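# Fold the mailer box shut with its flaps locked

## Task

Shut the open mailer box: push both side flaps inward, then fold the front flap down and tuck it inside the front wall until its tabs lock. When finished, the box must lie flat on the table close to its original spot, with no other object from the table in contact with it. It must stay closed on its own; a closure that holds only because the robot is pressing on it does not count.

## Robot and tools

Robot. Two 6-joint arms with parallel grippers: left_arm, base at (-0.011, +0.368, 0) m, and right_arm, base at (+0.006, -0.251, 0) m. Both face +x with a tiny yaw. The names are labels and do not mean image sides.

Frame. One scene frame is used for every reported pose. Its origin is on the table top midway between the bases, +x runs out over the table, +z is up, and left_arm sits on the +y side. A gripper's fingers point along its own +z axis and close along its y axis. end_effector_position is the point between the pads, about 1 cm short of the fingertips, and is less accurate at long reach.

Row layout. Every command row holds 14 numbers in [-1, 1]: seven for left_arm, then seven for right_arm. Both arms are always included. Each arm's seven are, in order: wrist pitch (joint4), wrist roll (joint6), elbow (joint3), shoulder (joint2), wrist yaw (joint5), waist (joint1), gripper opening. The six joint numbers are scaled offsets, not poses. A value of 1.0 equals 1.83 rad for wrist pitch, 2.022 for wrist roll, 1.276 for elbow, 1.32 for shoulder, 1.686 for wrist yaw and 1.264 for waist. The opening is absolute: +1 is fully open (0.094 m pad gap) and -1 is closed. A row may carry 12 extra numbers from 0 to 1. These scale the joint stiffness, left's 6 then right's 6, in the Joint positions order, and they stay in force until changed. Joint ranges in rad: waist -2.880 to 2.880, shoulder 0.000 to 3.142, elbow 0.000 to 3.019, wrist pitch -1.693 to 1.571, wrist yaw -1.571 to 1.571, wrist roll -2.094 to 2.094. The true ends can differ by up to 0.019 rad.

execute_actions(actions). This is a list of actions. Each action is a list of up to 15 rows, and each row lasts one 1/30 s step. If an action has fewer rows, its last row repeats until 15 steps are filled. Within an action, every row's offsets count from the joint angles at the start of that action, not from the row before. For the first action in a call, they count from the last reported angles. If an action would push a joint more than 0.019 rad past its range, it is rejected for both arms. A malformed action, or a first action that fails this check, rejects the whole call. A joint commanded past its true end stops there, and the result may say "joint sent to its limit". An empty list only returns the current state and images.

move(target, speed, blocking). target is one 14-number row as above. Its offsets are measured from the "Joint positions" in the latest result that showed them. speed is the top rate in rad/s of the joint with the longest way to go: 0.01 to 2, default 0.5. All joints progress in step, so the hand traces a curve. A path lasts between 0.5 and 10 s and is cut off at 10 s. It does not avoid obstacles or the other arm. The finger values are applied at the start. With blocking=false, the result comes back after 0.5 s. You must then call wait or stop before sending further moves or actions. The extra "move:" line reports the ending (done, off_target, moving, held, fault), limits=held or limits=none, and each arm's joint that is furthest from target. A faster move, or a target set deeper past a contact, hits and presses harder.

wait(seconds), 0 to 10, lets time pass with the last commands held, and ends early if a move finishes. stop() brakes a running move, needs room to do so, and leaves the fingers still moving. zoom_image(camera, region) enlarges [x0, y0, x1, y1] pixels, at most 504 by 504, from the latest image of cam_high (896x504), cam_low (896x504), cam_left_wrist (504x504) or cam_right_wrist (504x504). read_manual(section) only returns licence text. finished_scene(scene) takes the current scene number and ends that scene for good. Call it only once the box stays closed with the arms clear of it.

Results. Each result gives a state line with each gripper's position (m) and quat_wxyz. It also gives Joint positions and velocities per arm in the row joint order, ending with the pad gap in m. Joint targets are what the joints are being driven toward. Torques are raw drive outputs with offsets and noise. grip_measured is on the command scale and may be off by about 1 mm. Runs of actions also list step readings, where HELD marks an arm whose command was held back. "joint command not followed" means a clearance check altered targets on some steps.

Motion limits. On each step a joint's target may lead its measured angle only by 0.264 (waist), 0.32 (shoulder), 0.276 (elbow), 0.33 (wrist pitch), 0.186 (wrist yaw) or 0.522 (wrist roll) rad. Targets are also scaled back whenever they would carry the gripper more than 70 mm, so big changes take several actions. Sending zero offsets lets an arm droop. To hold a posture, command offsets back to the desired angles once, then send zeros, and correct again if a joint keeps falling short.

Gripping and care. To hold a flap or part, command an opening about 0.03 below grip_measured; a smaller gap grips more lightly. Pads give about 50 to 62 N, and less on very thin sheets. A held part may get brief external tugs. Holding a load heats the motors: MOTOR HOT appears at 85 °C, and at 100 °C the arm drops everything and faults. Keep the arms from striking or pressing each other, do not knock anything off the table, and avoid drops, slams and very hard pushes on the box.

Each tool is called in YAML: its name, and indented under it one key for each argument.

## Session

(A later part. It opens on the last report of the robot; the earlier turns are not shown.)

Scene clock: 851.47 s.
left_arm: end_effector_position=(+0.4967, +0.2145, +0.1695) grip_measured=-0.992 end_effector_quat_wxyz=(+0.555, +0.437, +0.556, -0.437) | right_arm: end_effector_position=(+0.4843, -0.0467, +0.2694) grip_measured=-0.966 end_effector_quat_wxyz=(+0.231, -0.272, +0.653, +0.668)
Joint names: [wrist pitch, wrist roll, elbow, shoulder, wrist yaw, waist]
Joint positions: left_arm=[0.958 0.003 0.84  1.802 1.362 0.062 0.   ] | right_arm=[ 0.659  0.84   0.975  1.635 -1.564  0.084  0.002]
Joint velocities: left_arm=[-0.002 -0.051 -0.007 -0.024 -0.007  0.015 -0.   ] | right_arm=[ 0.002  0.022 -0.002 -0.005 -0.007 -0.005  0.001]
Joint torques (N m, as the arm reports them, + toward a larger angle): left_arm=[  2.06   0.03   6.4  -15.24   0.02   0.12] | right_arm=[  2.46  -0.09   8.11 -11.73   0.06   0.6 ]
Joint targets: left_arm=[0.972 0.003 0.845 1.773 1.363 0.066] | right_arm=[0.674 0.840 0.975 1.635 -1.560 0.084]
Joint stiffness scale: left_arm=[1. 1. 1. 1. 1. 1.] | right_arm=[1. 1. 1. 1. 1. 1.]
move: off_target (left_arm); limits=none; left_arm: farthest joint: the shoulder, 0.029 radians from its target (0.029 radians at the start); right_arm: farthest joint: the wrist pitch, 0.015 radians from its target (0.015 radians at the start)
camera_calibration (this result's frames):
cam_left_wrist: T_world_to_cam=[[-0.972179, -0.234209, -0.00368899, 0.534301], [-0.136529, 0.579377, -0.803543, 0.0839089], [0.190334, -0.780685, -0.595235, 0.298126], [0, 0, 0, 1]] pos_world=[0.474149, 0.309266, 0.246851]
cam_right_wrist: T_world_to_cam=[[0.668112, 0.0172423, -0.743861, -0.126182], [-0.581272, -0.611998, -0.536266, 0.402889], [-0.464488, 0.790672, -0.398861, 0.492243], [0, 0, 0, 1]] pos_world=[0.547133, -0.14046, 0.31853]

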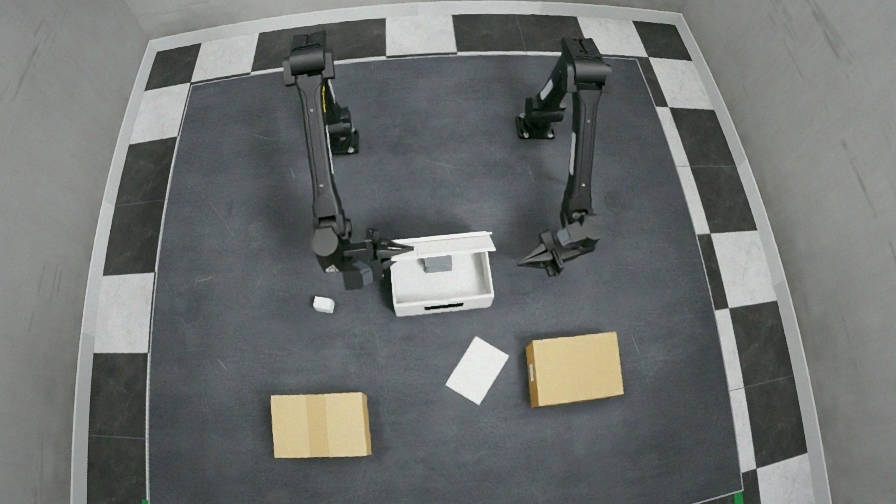

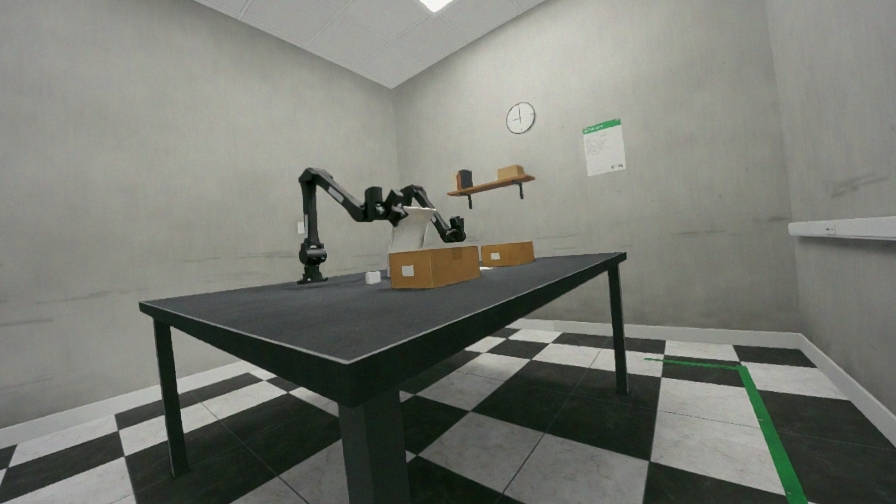

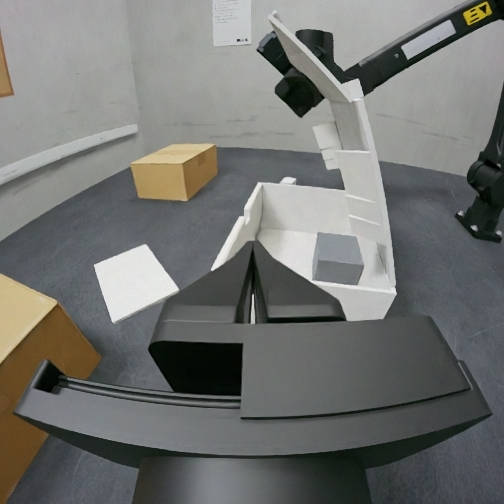

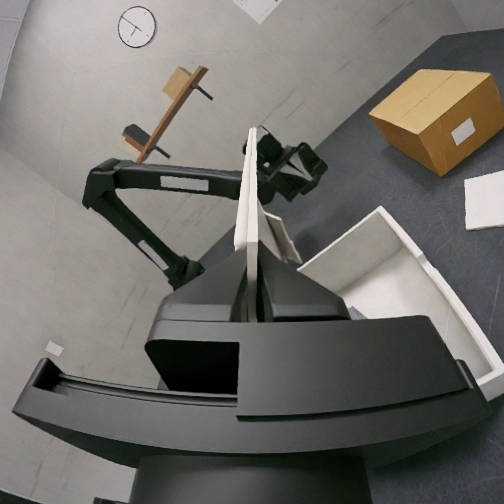

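move:
  target: [-0.155,-0.43,0.115,-0.15,-0.037,0,0.3, 0.008,0,0,0,0,0,0]
  speed: 0.5

move:
  target: [0,0,0.028,0,0,-0.12,0.3, 0.008,0,0,0,0.03,-0.2,0]
  speed: 0.2

Scene clock: 868.53 s.
left_arm: end_effector_position=(+0.5210, +0.2175, +0.2618) grip_measured=+0.298 end_effector_quat_wxyz=(+0.342, +0.147, +0.692, -0.618) | right_arm: end_effector_position=(+0.4843, -0.0467, +0.2694) grip_measured=-0.002 end_effector_quat_wxyz=(+0.231, -0.272, +0.653, +0.668)
Joint names: [wrist pitch, wrist roll, elbow, shoulder, wrist yaw, waist]
Joint positions: left_arm=[ 0.679 -0.851  0.945  1.63   1.304  0.062  0.061] | right_arm=[ 0.659  0.84   0.975  1.635 -1.564  0.084  0.047]
Joint velocities: left_arm=[-0.022 -0.007  0.007 -0.024  0.051  0.005 -0.001] | right_arm=[-0.012 -0.051 -0.007  0.005  0.007  0.005 -0.001]
Joint torques (N m, as the arm reports them, + toward a larger angle): left_arm=[  1.21  -0.05  11.26 -14.69  -0.22  -0.15] | right_arm=[  2.51  -0.1    8.03 -12.22  -0.09   0.39]
Joint targets: left_arm=[0.674 -0.866 0.987 1.604 1.299 0.062] | right_arm=[0.674 0.840 0.975 1.635 -1.564 0.084]
Joint stiffness scale: left_arm=[1. 1. 1. 1. 1. 1.] | right_arm=[1. 1. 1. 1. 1. 1.]
move: off_target (left_arm); limits=none; left_arm: farthest joint: the elbow, 0.042 radians from its target (0.147 radians at the start); right_arm: farthest joint: the wrist pitch, 0.015 radians from its target (0.015 radians at the start)
camera_calibration (this result's frames):
cam_left_wrist: T_world_to_cam=[[-0.630136, -0.191518, 0.752496, 0.173546], [-0.75184, 0.392707, -0.529639, 0.449077], [-0.194075, -0.899501, -0.391449, 0.523597], [0, 0, 0, 1]] pos_world=[0.548608, 0.327858, 0.312218]
cam_right_wrist: T_world_to_cam=[[0.668112, 0.0172423, -0.743861, -0.126182], [-0.581272, -0.611998, -0.536266, 0.402889], [-0.464488, 0.790672, -0.398861, 0.492243], [0, 0, 0, 1]] pos_world=[0.547133, -0.14046, 0.31853]

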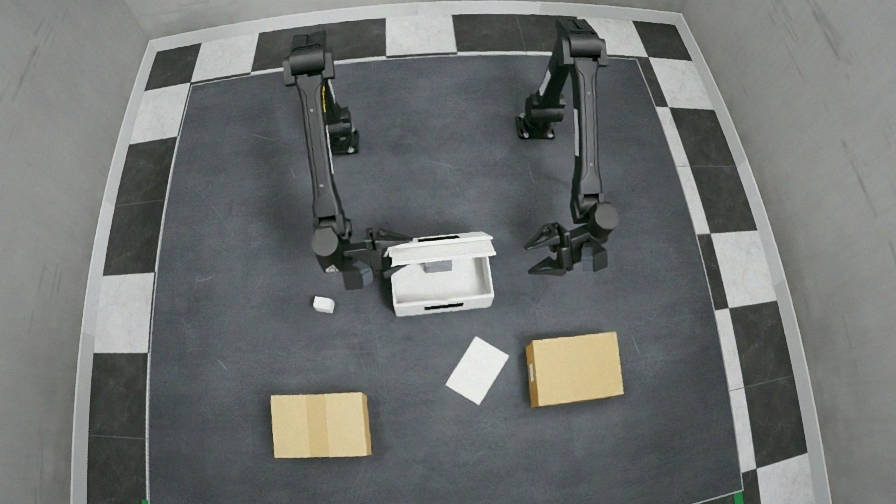

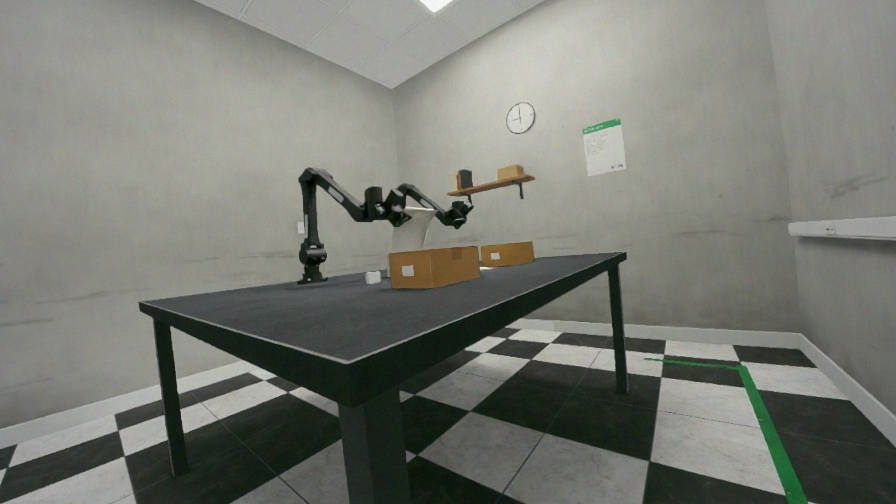

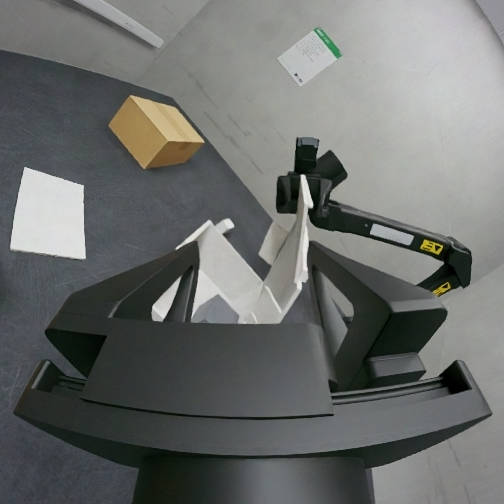

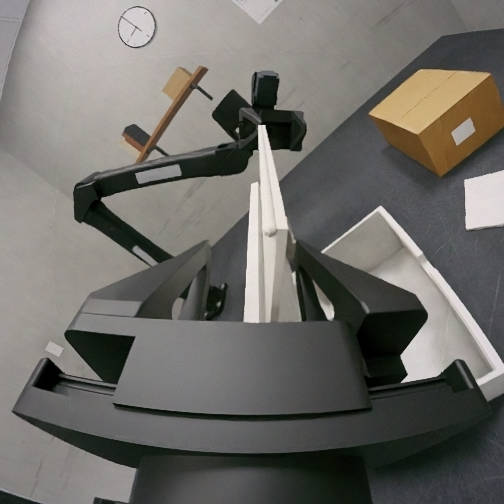

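Scene clock: 870.20 s.
left_arm: end_effector_position=(+0.4927, +0.1402, +0.2618) grip_measured=+0.298 end_effector_quat_wxyz=(+0.295, +0.198, +0.679, -0.642) | right_arm: end_effector_position=(+0.5277, -0.1704, +0.2694) grip_measured=-0.002 end_effector_quat_wxyz=(+0.326, -0.174, +0.685, +0.627)
Joint names: [wrist pitch, wrist roll, elbow, shoulder, wrist yaw, waist]
Joint positions: left_arm=[ 0.679 -0.851  0.945  1.63   1.304 -0.087  0.061] | right_arm=[ 0.659  0.84   0.975  1.635 -1.517 -0.161  0.047]
Joint velocities: left_arm=[-0.012 -0.051  0.002  0.005 -0.007 -0.005 -0.001] | right_arm=[ 0.002  0.022 -0.012  0.005  0.022 -0.015  0.001]
Joint torques (N m, as the arm reports them, + toward a larger angle): left_arm=[  1.49   0.09  10.8  -12.53  -0.03   0.11] | right_arm=[  2.68  -0.08   8.02 -12.06   0.02  -0.89]
Joint targets: left_arm=[0.679 -0.851 0.981 1.630 1.304 -0.090] | right_arm=[0.674 0.840 0.975 1.635 -1.513 -0.169]
Joint stiffness scale: left_arm=[1. 1. 1. 1. 1. 1.] | right_arm=[1. 1. 1. 1. 1. 1.]
move: off_target (left_arm); limits=none; left_arm: farthest joint: the elbow, 0.036 radians from its target (0.036 radians at the start); right_arm: farthest joint: the wrist pitch, 0.015 radians from its target (0.015 radians at the start)
camera_calibration (this result's frames):
cam_left_wrist: T_world_to_cam=[[-0.6516, -0.0957506, 0.752496, 0.138058], [-0.685135, 0.500073, -0.529639, 0.410294], [-0.32559, -0.860673, -0.391449, 0.507851], [0, 0, 0, 1]] pos_world=[0.536416, 0.245136, 0.312218]
cam_right_wrist: T_world_to_cam=[[0.644679, -0.176251, -0.743858, -0.173639], [-0.733097, -0.418367, -0.536225, 0.465492], [-0.216696, 0.891013, -0.398922, 0.496536], [0, 0, 0, 1]] pos_world=[0.56079, -0.278278, 0.318524]

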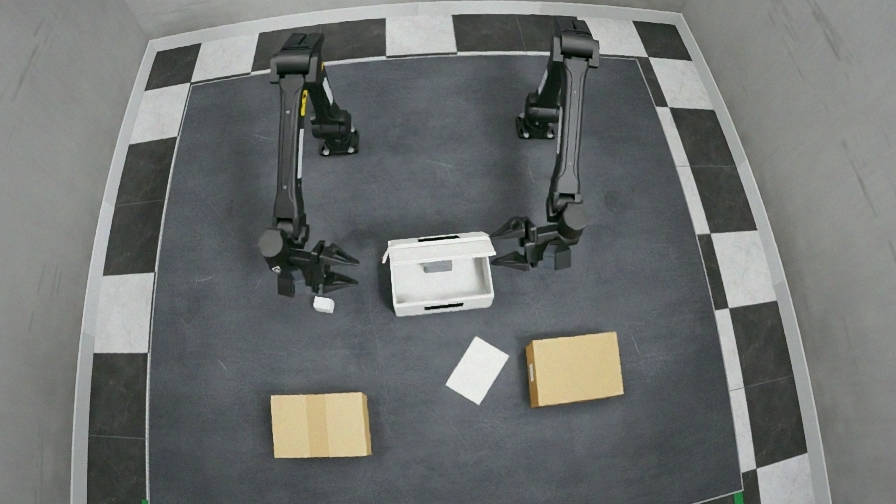

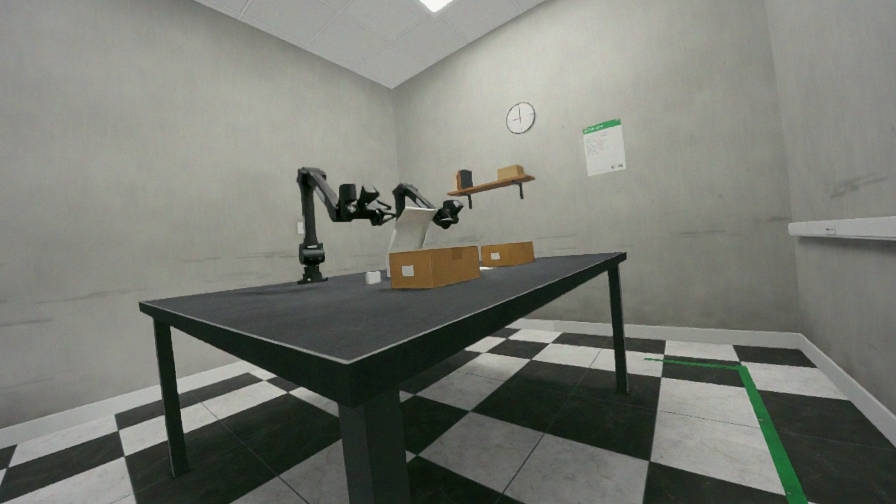

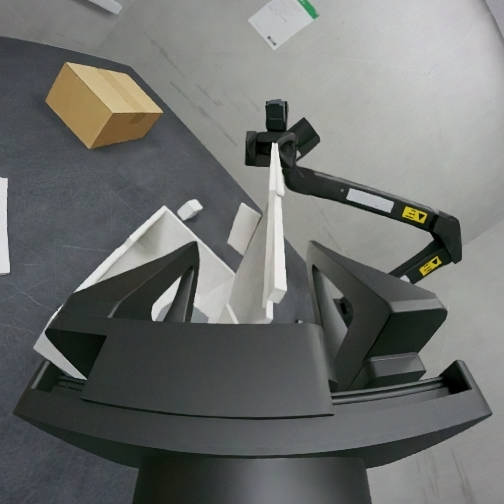

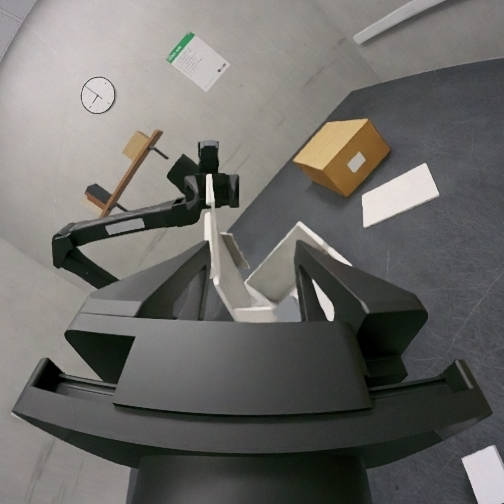

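move:
  target: [0,0,0.028,0,0,-0.082,0.0, 0.19,-0.39,-0.183,0.08,0.01,0.02,-1]
  speed: 0.35

move:
  target: [0,0,0.028,0,0,0,-1, 0.008,0,0,0,0,0,-1]

zoom_image:
  camera: "cam_high"
  region: [320, 190, 570, 340]

Scene clock: 887.13 s.
left_arm: end_effector_position=(+0.4675, +0.0923, +0.2607) grip_measured=+0.002 end_effector_quat_wxyz=(+0.262, +0.230, +0.670, -0.656) | right_arm: end_effector_position=(+0.4727, -0.1562, +0.1739) grip_measured=-0.996 end_effector_quat_wxyz=(+0.540, -0.420, +0.569, +0.456)
Joint names: [wrist pitch, wrist roll, elbow, shoulder, wrist yaw, waist]
Joint positions: left_arm=[ 0.679 -0.851  0.942  1.63   1.304 -0.185  0.047] | right_arm=[ 0.988  0.064  0.74   1.73  -1.503 -0.151  0.   ]
Joint velocities: left_arm=[ 0.007 -0.022  0.002  0.015 -0.022  0.005  0.   ] | right_arm=[-0.017 -0.022  0.007 -0.005 -0.007  0.005 -0.   ]
Joint torques (N m, as the arm reports them, + toward a larger angle): left_arm=[  1.5    0.09  10.97 -12.41  -0.03  -0.63] | right_arm=[  2.81  -0.14   6.07 -10.29   0.06   0.46]
Joint targets: left_arm=[0.679 -0.851 0.980 1.630 1.304 -0.191] | right_arm=[1.007 0.052 0.741 1.741 -1.500 -0.136]
Joint stiffness scale: left_arm=[1. 1. 1. 1. 1. 1.] | right_arm=[1. 1. 1. 1. 1. 1.]
move: off_target (left_arm); limits=none; left_arm: farthest joint: the elbow, 0.039 radians from its target (0.036 radians at the start); right_arm: farthest joint: the wrist pitch, 0.018 radians from its target (0.348 radians at the start)
camera_calibration (this result's frames):
cam_left_wrist: T_world_to_cam=[[-0.655866, -0.0321951, 0.75419, 0.113536], [-0.63449, 0.564797, -0.527661, 0.386191], [-0.408976, -0.824602, -0.390859, 0.493471], [0, 0, 0, 1]] pos_world=[0.521317, 0.192453, 0.311028]
cam_right_wrist: T_world_to_cam=[[0.964933, -0.254876, -0.0627862, -0.488872], [-0.196781, -0.544067, -0.81564, 0.155256], [0.173727, 0.799394, -0.575143, 0.265673], [0, 0, 0, 1]] pos_world=[0.456126, -0.252509, 0.248738]

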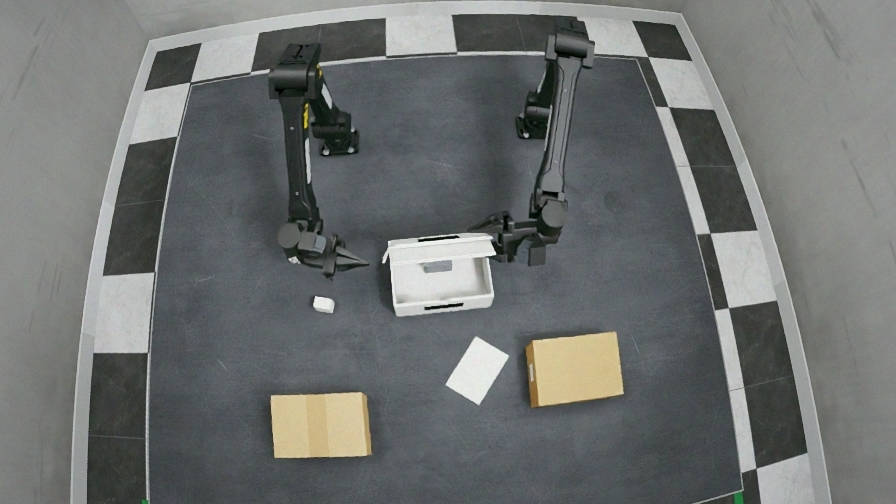

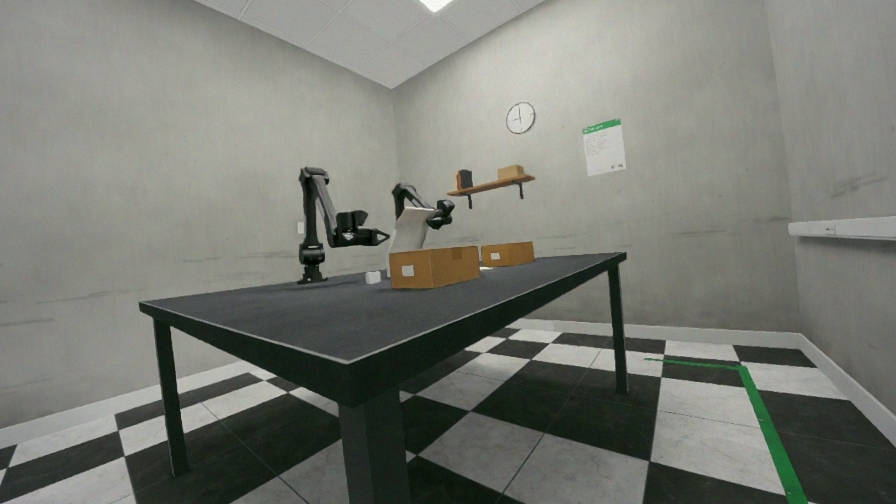

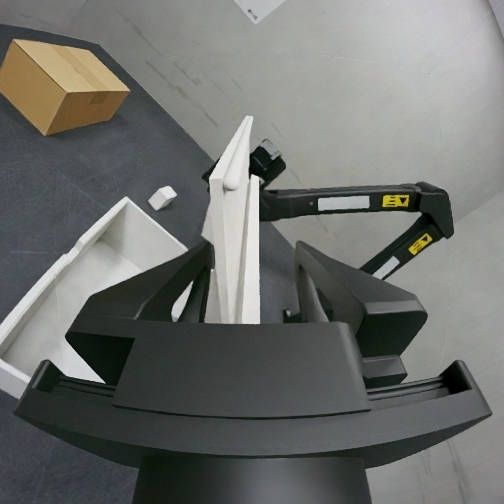

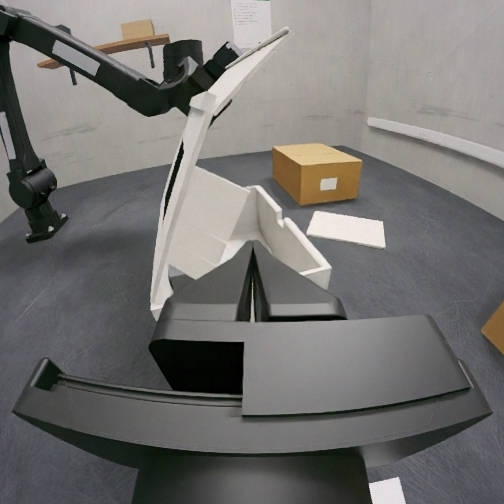

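Scene clock: 887.83 s.
left_arm: end_effector_position=(+0.4669, +0.0927, +0.2591) grip_measured=-0.803 end_effector_quat_wxyz=(+0.266, +0.233, +0.669, -0.654) | right_arm: end_effector_position=(+0.4727, -0.1562, +0.1739) grip_measured=-0.996 end_effector_quat_wxyz=(+0.540, -0.420, +0.569, +0.456)
Joint names: [wrist pitch, wrist roll, elbow, shoulder, wrist yaw, waist]
Joint positions: left_arm=[ 0.679 -0.837  0.938  1.63   1.302 -0.184  0.009] | right_arm=[ 0.988  0.064  0.74   1.73  -1.503 -0.151  0.   ]
Joint velocities: left_arm=[ 0.002 -0.007 -0.012  0.005  0.037 -0.044 -0.   ] | right_arm=[ 0.012 -0.022  0.002 -0.015 -0.037 -0.005  0.002]
Joint torques (N m, as the arm reports them, + toward a larger angle): left_arm=[  1.51  -0.05  11.07 -12.41   0.04  -0.11] | right_arm=[  2.4   -0.03   5.94 -10.95  -0.05  -0.37]
Joint targets: left_arm=[0.679 -0.851 0.978 1.630 1.304 -0.185] | right_arm=[1.003 0.064 0.740 1.730 -1.503 -0.151]
Joint stiffness scale: left_arm=[1. 1. 1. 1. 1. 1.] | right_arm=[1. 1. 1. 1. 1. 1.]
move: off_target (left_arm); limits=none; left_arm: farthest joint: the elbow, 0.039 radians from its target (0.036 radians at the start); right_arm: farthest joint: the wrist pitch, 0.014 radians from its target (0.014 radians at the start)
camera_calibration (this result's frames):
cam_left_wrist: T_world_to_cam=[[-0.663308, -0.0345793, 0.747547, 0.119802], [-0.630245, 0.564429, -0.533115, 0.384251], [-0.403503, -0.824757, -0.396184, 0.491796], [0, 0, 0, 1]] pos_world=[0.520079, 0.192872, 0.310134]
cam_right_wrist: T_world_to_cam=[[0.964933, -0.254876, -0.0627862, -0.488872], [-0.196781, -0.544067, -0.81564, 0.155256], [0.173727, 0.799394, -0.575143, 0.265673], [0, 0, 0, 1]] pos_world=[0.456126, -0.252509, 0.248738]

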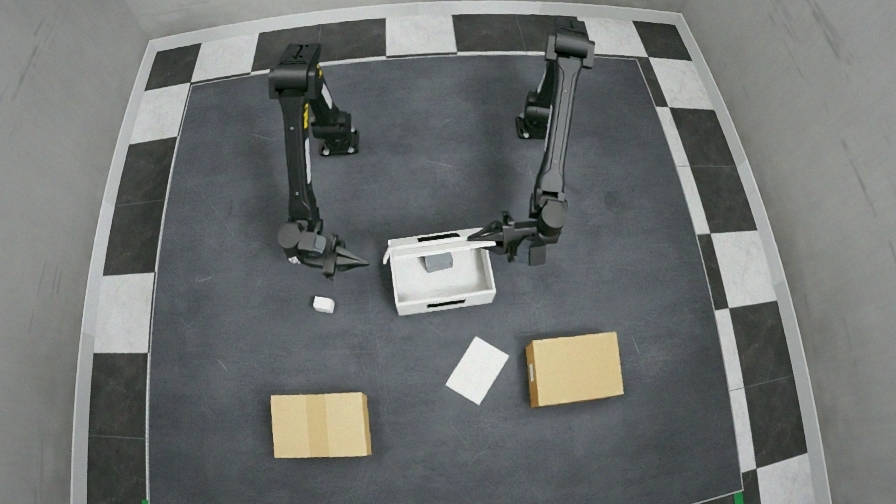

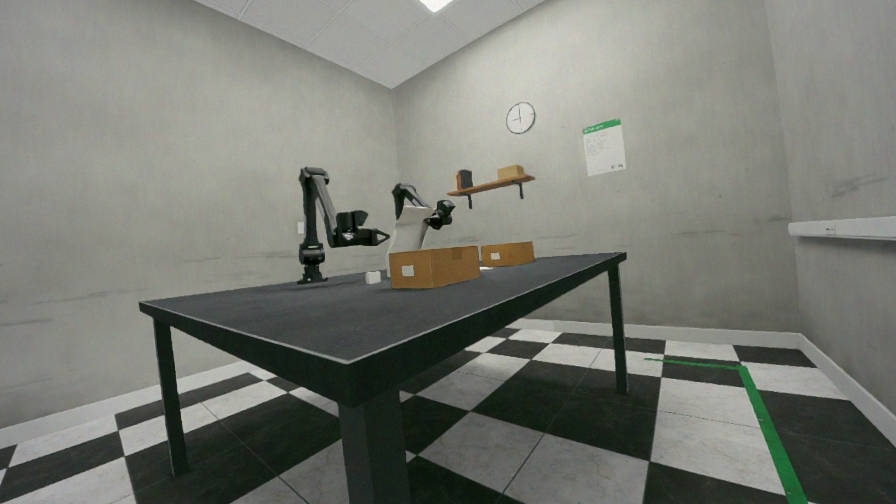

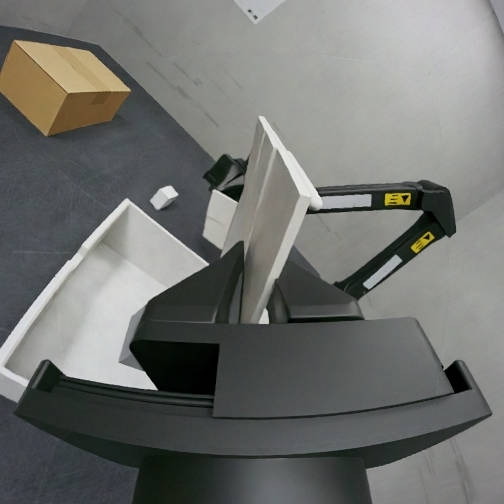

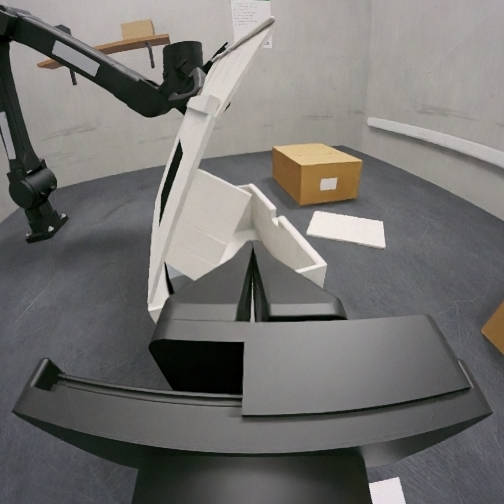

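Region (320, 190, 570, 340) of cam_high's 896x504 image, scaled by 2.016, with more detail than that image has; it fills the top 302 rows of this view, and the rest is white.

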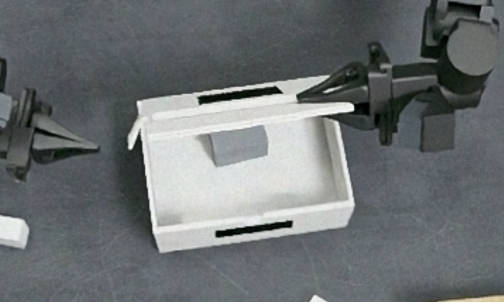

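move:
  target: [0,0,0.03,0,0,0,-1, 0.008,0,0,0,-0.04,0.03,-1]
  speed: 0.1

move:
  target: [0,0,0.03,0,0,-0.015,-1, 0.008,0,0,0,0.02,0.09,-1]
  speed: 0.05

zoom_image:
  camera: "cam_high"
  region: [320, 190, 570, 340]

Scene clock: 905.10 s.
left_arm: end_effector_position=(+0.4662, +0.0934, +0.2574) grip_measured=-0.803 end_effector_quat_wxyz=(+0.267, +0.234, +0.669, -0.653) | right_arm: end_effector_position=(+0.4594, -0.1429, +0.1739) grip_measured=-0.996 end_effector_quat_wxyz=(+0.520, -0.445, +0.550, +0.480)
Joint names: [wrist pitch, wrist roll, elbow, shoulder, wrist yaw, waist]
Joint positions: left_arm=[ 0.679 -0.83   0.934  1.63   1.302 -0.183  0.009] | right_arm=[ 0.988  0.064  0.74   1.73  -1.567 -0.127  0.   ]
Joint velocities: left_arm=[ 0.002  0.037 -0.012  0.005 -0.022  0.005 -0.001] | right_arm=[ 0.002  0.139  0.012 -0.005 -0.095  0.015  0.   ]
Joint torques (N m, as the arm reports them, + toward a larger angle): left_arm=[  1.5    0.02  11.28 -12.4   -0.02  -0.16] | right_arm=[  2.42  -0.01   6.01 -11.02  -0.2    0.36]
Joint targets: left_arm=[0.679 -0.837 0.976 1.630 1.302 -0.184] | right_arm=[1.003 0.064 0.740 1.730 -1.571 -0.113]
Joint stiffness scale: left_arm=[1. 1. 1. 1. 1. 1.] | right_arm=[1. 1. 1. 1. 1. 1.]
move: off_target (left_arm); limits=none; left_arm: farthest joint: the elbow, 0.042 radians from its target (0.038 radians at the start); right_arm: farthest joint: the waist, 0.014 radians from its target (0.038 radians at the start)
camera_calibration (this result's frames):
cam_left_wrist: T_world_to_cam=[[-0.665612, -0.0362757, 0.745416, 0.122445], [-0.629199, 0.564409, -0.53437, 0.382293], [-0.401334, -0.824698, -0.398502, 0.491042], [0, 0, 0, 1]] pos_world=[0.519111, 0.193634, 0.308695]
cam_right_wrist: T_world_to_cam=[[0.983685, -0.168583, -0.0627935, -0.468924], [-0.147911, -0.55923, -0.815711, 0.135287], [0.102399, 0.81169, -0.575042, 0.291871], [0, 0, 0, 1]] pos_world=[0.451397, -0.240305, 0.248748]

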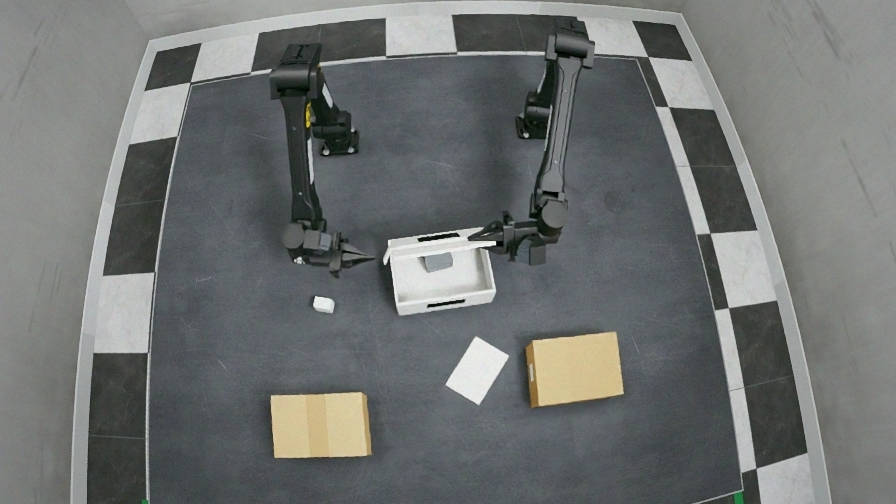

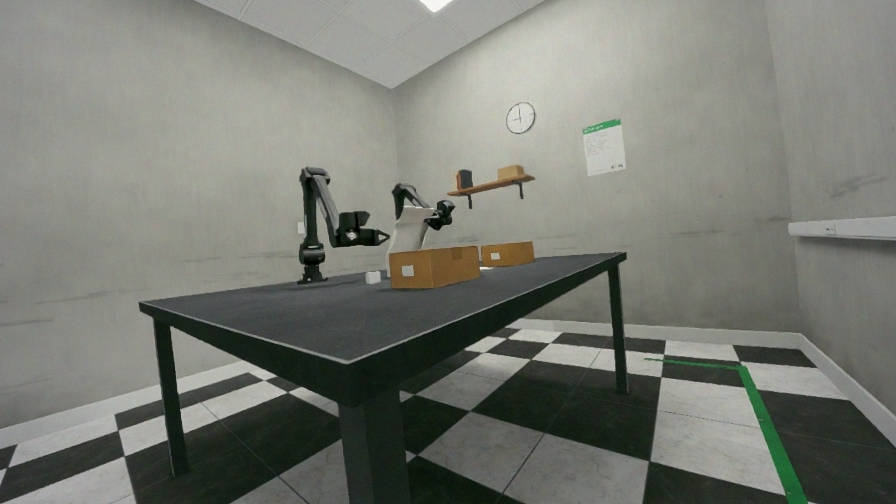

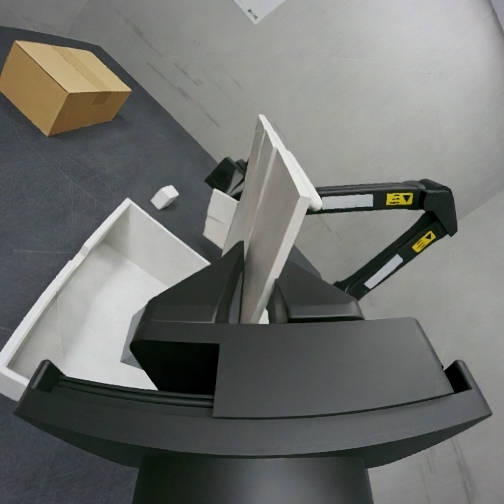

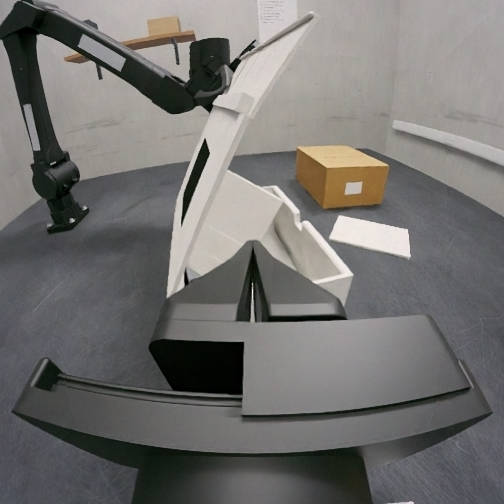

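Scene clock: 907.60 s.
left_arm: end_effector_position=(+0.4659, +0.0945, +0.2559) grip_measured=-0.803 end_effector_quat_wxyz=(+0.269, +0.234, +0.669, -0.652) | right_arm: end_effector_position=(+0.4558, -0.1112, +0.1739) grip_measured=-0.996 end_effector_quat_wxyz=(+0.510, -0.456, +0.541, +0.490)
Joint names: [wrist pitch, wrist roll, elbow, shoulder, wrist yaw, waist]
Joint positions: left_arm=[ 0.679 -0.824  0.931  1.63   1.302 -0.181  0.009] | right_arm=[ 0.988  0.064  0.74   1.73  -1.536 -0.055  0.   ]
Joint velocities: left_arm=[-0.017 -0.051  0.007  0.005 -0.037 -0.005 -0.   ] | right_arm=[ 0.002 -0.051  0.012 -0.005  0.022 -0.005 -0.001]
Joint torques (N m, as the arm reports them, + toward a larger angle): left_arm=[  1.49   0.03  11.23 -12.45  -0.02  -1.74] | right_arm=[  2.65   0.     6.03 -11.2    0.02   2.89]
Joint targets: left_arm=[0.679 -0.830 0.972 1.630 1.302 -0.202] | right_arm=[1.003 0.064 0.740 1.730 -1.534 -0.013]
Joint stiffness scale: left_arm=[1. 1. 1. 1. 1. 1.] | right_arm=[1. 1. 1. 1. 1. 1.]
move: off_target (left_arm, right_arm); limits=none; left_arm: farthest joint: the elbow, 0.042 radians from its target (0.038 radians at the start); right_arm: farthest joint: the waist, 0.042 radians from its target (0.113 radians at the start)
camera_calibration (this result's frames):
cam_left_wrist: T_world_to_cam=[[-0.667582, -0.038316, 0.74355, 0.124923], [-0.628792, 0.563794, -0.535496, 0.380883], [-0.398691, -0.825026, -0.400472, 0.490558], [0, 0, 0, 1]] pos_world=[0.518474, 0.19477, 0.30753]
cam_right_wrist: T_world_to_cam=[[0.989696, -0.128683, -0.0627909, -0.458364], [-0.125187, -0.564801, -0.815676, 0.141498], [0.0694994, 0.815132, -0.575091, 0.281882], [0, 0, 0, 1]] pos_world=[0.451764, -0.208836, 0.248743]

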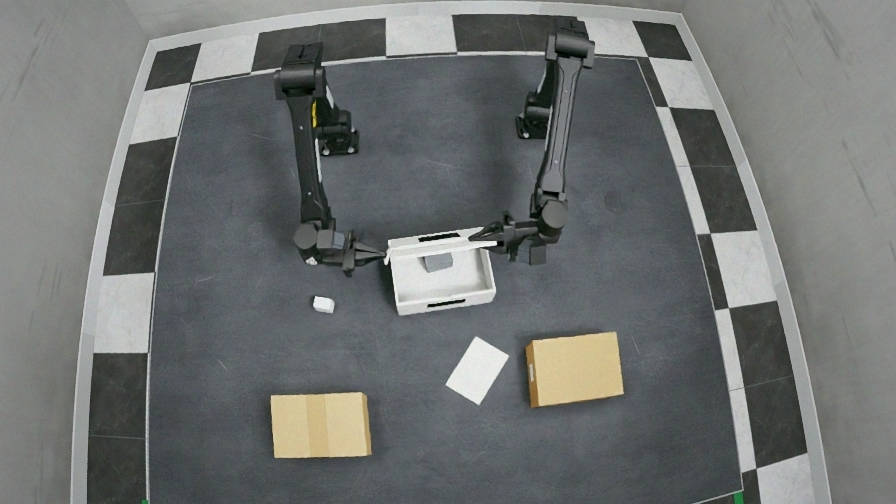

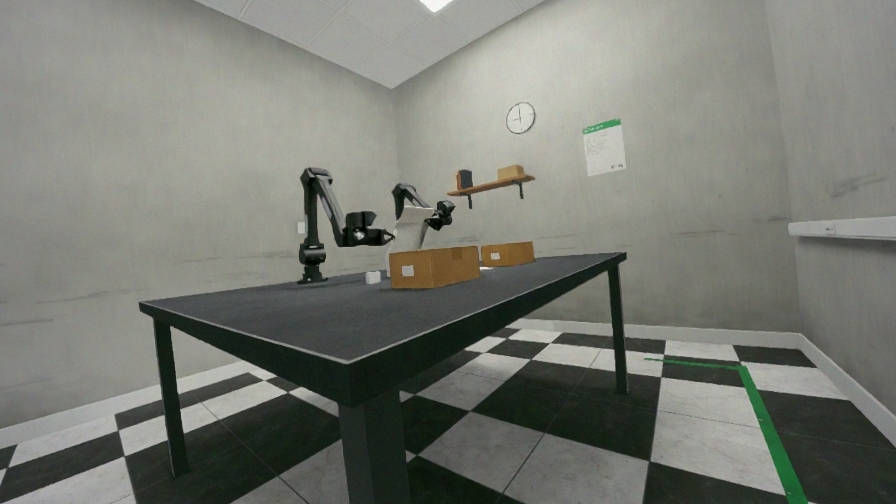

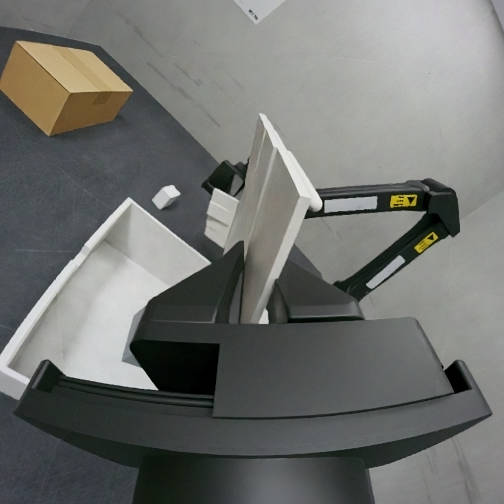

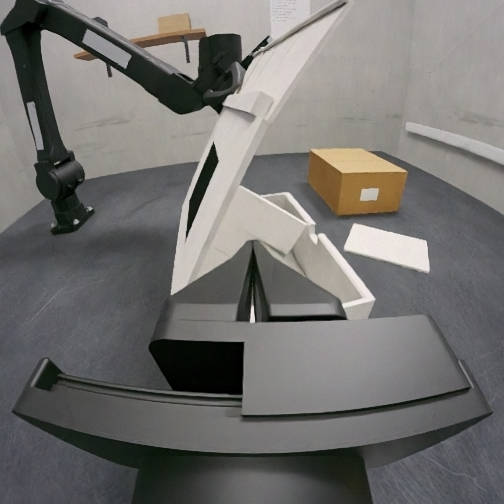

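Region (320, 190, 570, 340) of cam_high's 896x504 image, scaled by 2.016, with more detail than that image has; it fills the top 302 rows of this view, and the rest is white.

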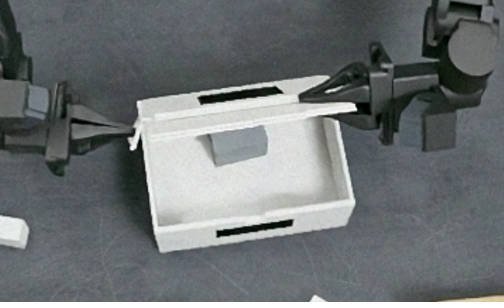

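move:
  target: [0,0,0.032,0,0,-0.03,-1, 0.008,0,0,0,0.085,0.125,-1]
  speed: 0.045

zoom_image:
  camera: "cam_high"
  region: [320, 190, 570, 340]

Scene clock: 919.13 s.
left_arm: end_effector_position=(+0.4610, +0.0877, +0.2553) grip_measured=-0.803 end_effector_quat_wxyz=(+0.264, +0.241, +0.667, -0.654) | right_arm: end_effector_position=(+0.4589, -0.0576, +0.1729) grip_measured=-0.996 end_effector_quat_wxyz=(+0.514, -0.449, +0.546, +0.485)
Joint names: [wrist pitch, wrist roll, elbow, shoulder, wrist yaw, waist]
Joint positions: left_arm=[ 0.679 -0.818  0.929  1.63   1.305 -0.196  0.009] | right_arm=[ 0.988  0.064  0.737  1.73  -1.39   0.07   0.   ]
Joint velocities: left_arm=[ 0.007 -0.022 -0.002 -0.005 -0.051  0.005  0.   ] | right_arm=[ 0.007  0.007 -0.007 -0.005  0.007 -0.005  0.001]
Joint torques (N m, as the arm reports them, + toward a larger angle): left_arm=[  1.49   0.04  11.32 -12.44  -0.15  -2.  ] | right_arm=[  2.79  -0.01   6.33 -10.95  -0.14   1.86]
Joint targets: left_arm=[0.679 -0.824 0.972 1.630 1.302 -0.220] | right_arm=[1.003 0.064 0.740 1.730 -1.393 0.103]
Joint stiffness scale: left_arm=[1. 1. 1. 1. 1. 1.] | right_arm=[1. 1. 1. 1. 1. 1.]
move: off_target (left_arm, right_arm); limits=none; left_arm: farthest joint: the elbow, 0.043 radians from its target (0.041 radians at the start); right_arm: farthest joint: the waist, 0.033 radians from its target (0.158 radians at the start)
camera_calibration (this result's frames):
cam_left_wrist: T_world_to_cam=[[-0.671, -0.0269358, 0.740968, 0.12308], [-0.616728, 0.575018, -0.537588, 0.375298], [-0.41159, -0.817697, -0.402449, 0.488536], [0, 0, 0, 1]] pos_world=[0.51512, 0.186986, 0.307169]
cam_right_wrist: T_world_to_cam=[[0.986639, -0.14907, -0.0657361, -0.453776], [-0.139283, -0.562467, -0.815004, 0.177833], [0.084518, 0.81327, -0.575715, 0.230486], [0, 0, 0, 1]] pos_world=[0.453002, -0.155066, 0.247799]

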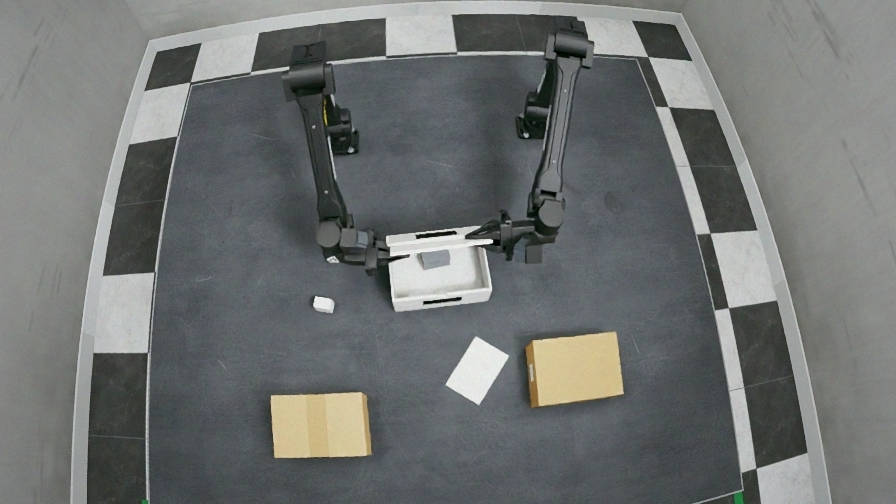

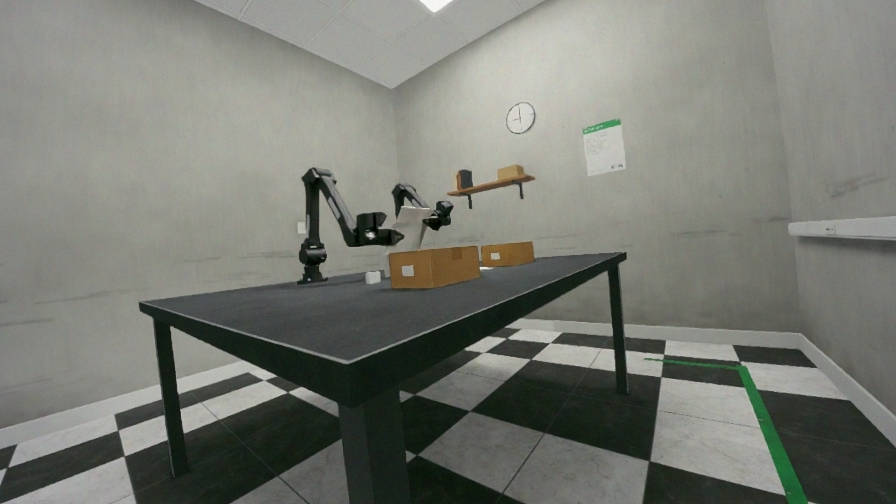

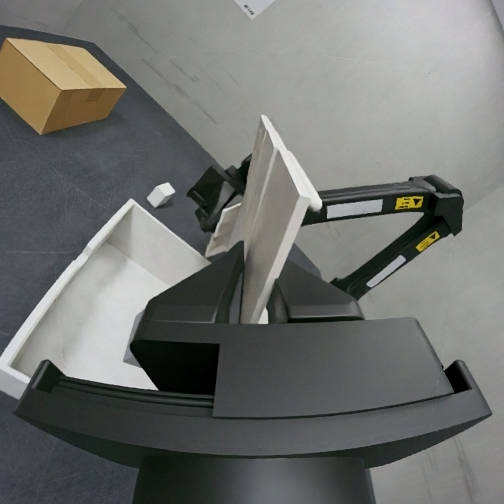

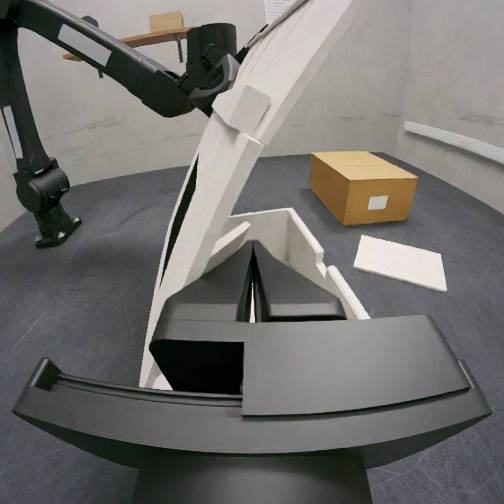

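Region (320, 190, 570, 340) of cam_high's 896x504 image, scaled by 2.016, with more detail than that image has; it fills the top 302 rows of this view, and the rest is white.

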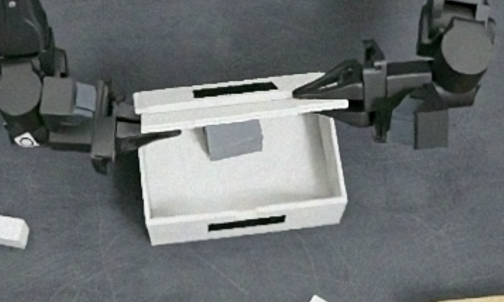

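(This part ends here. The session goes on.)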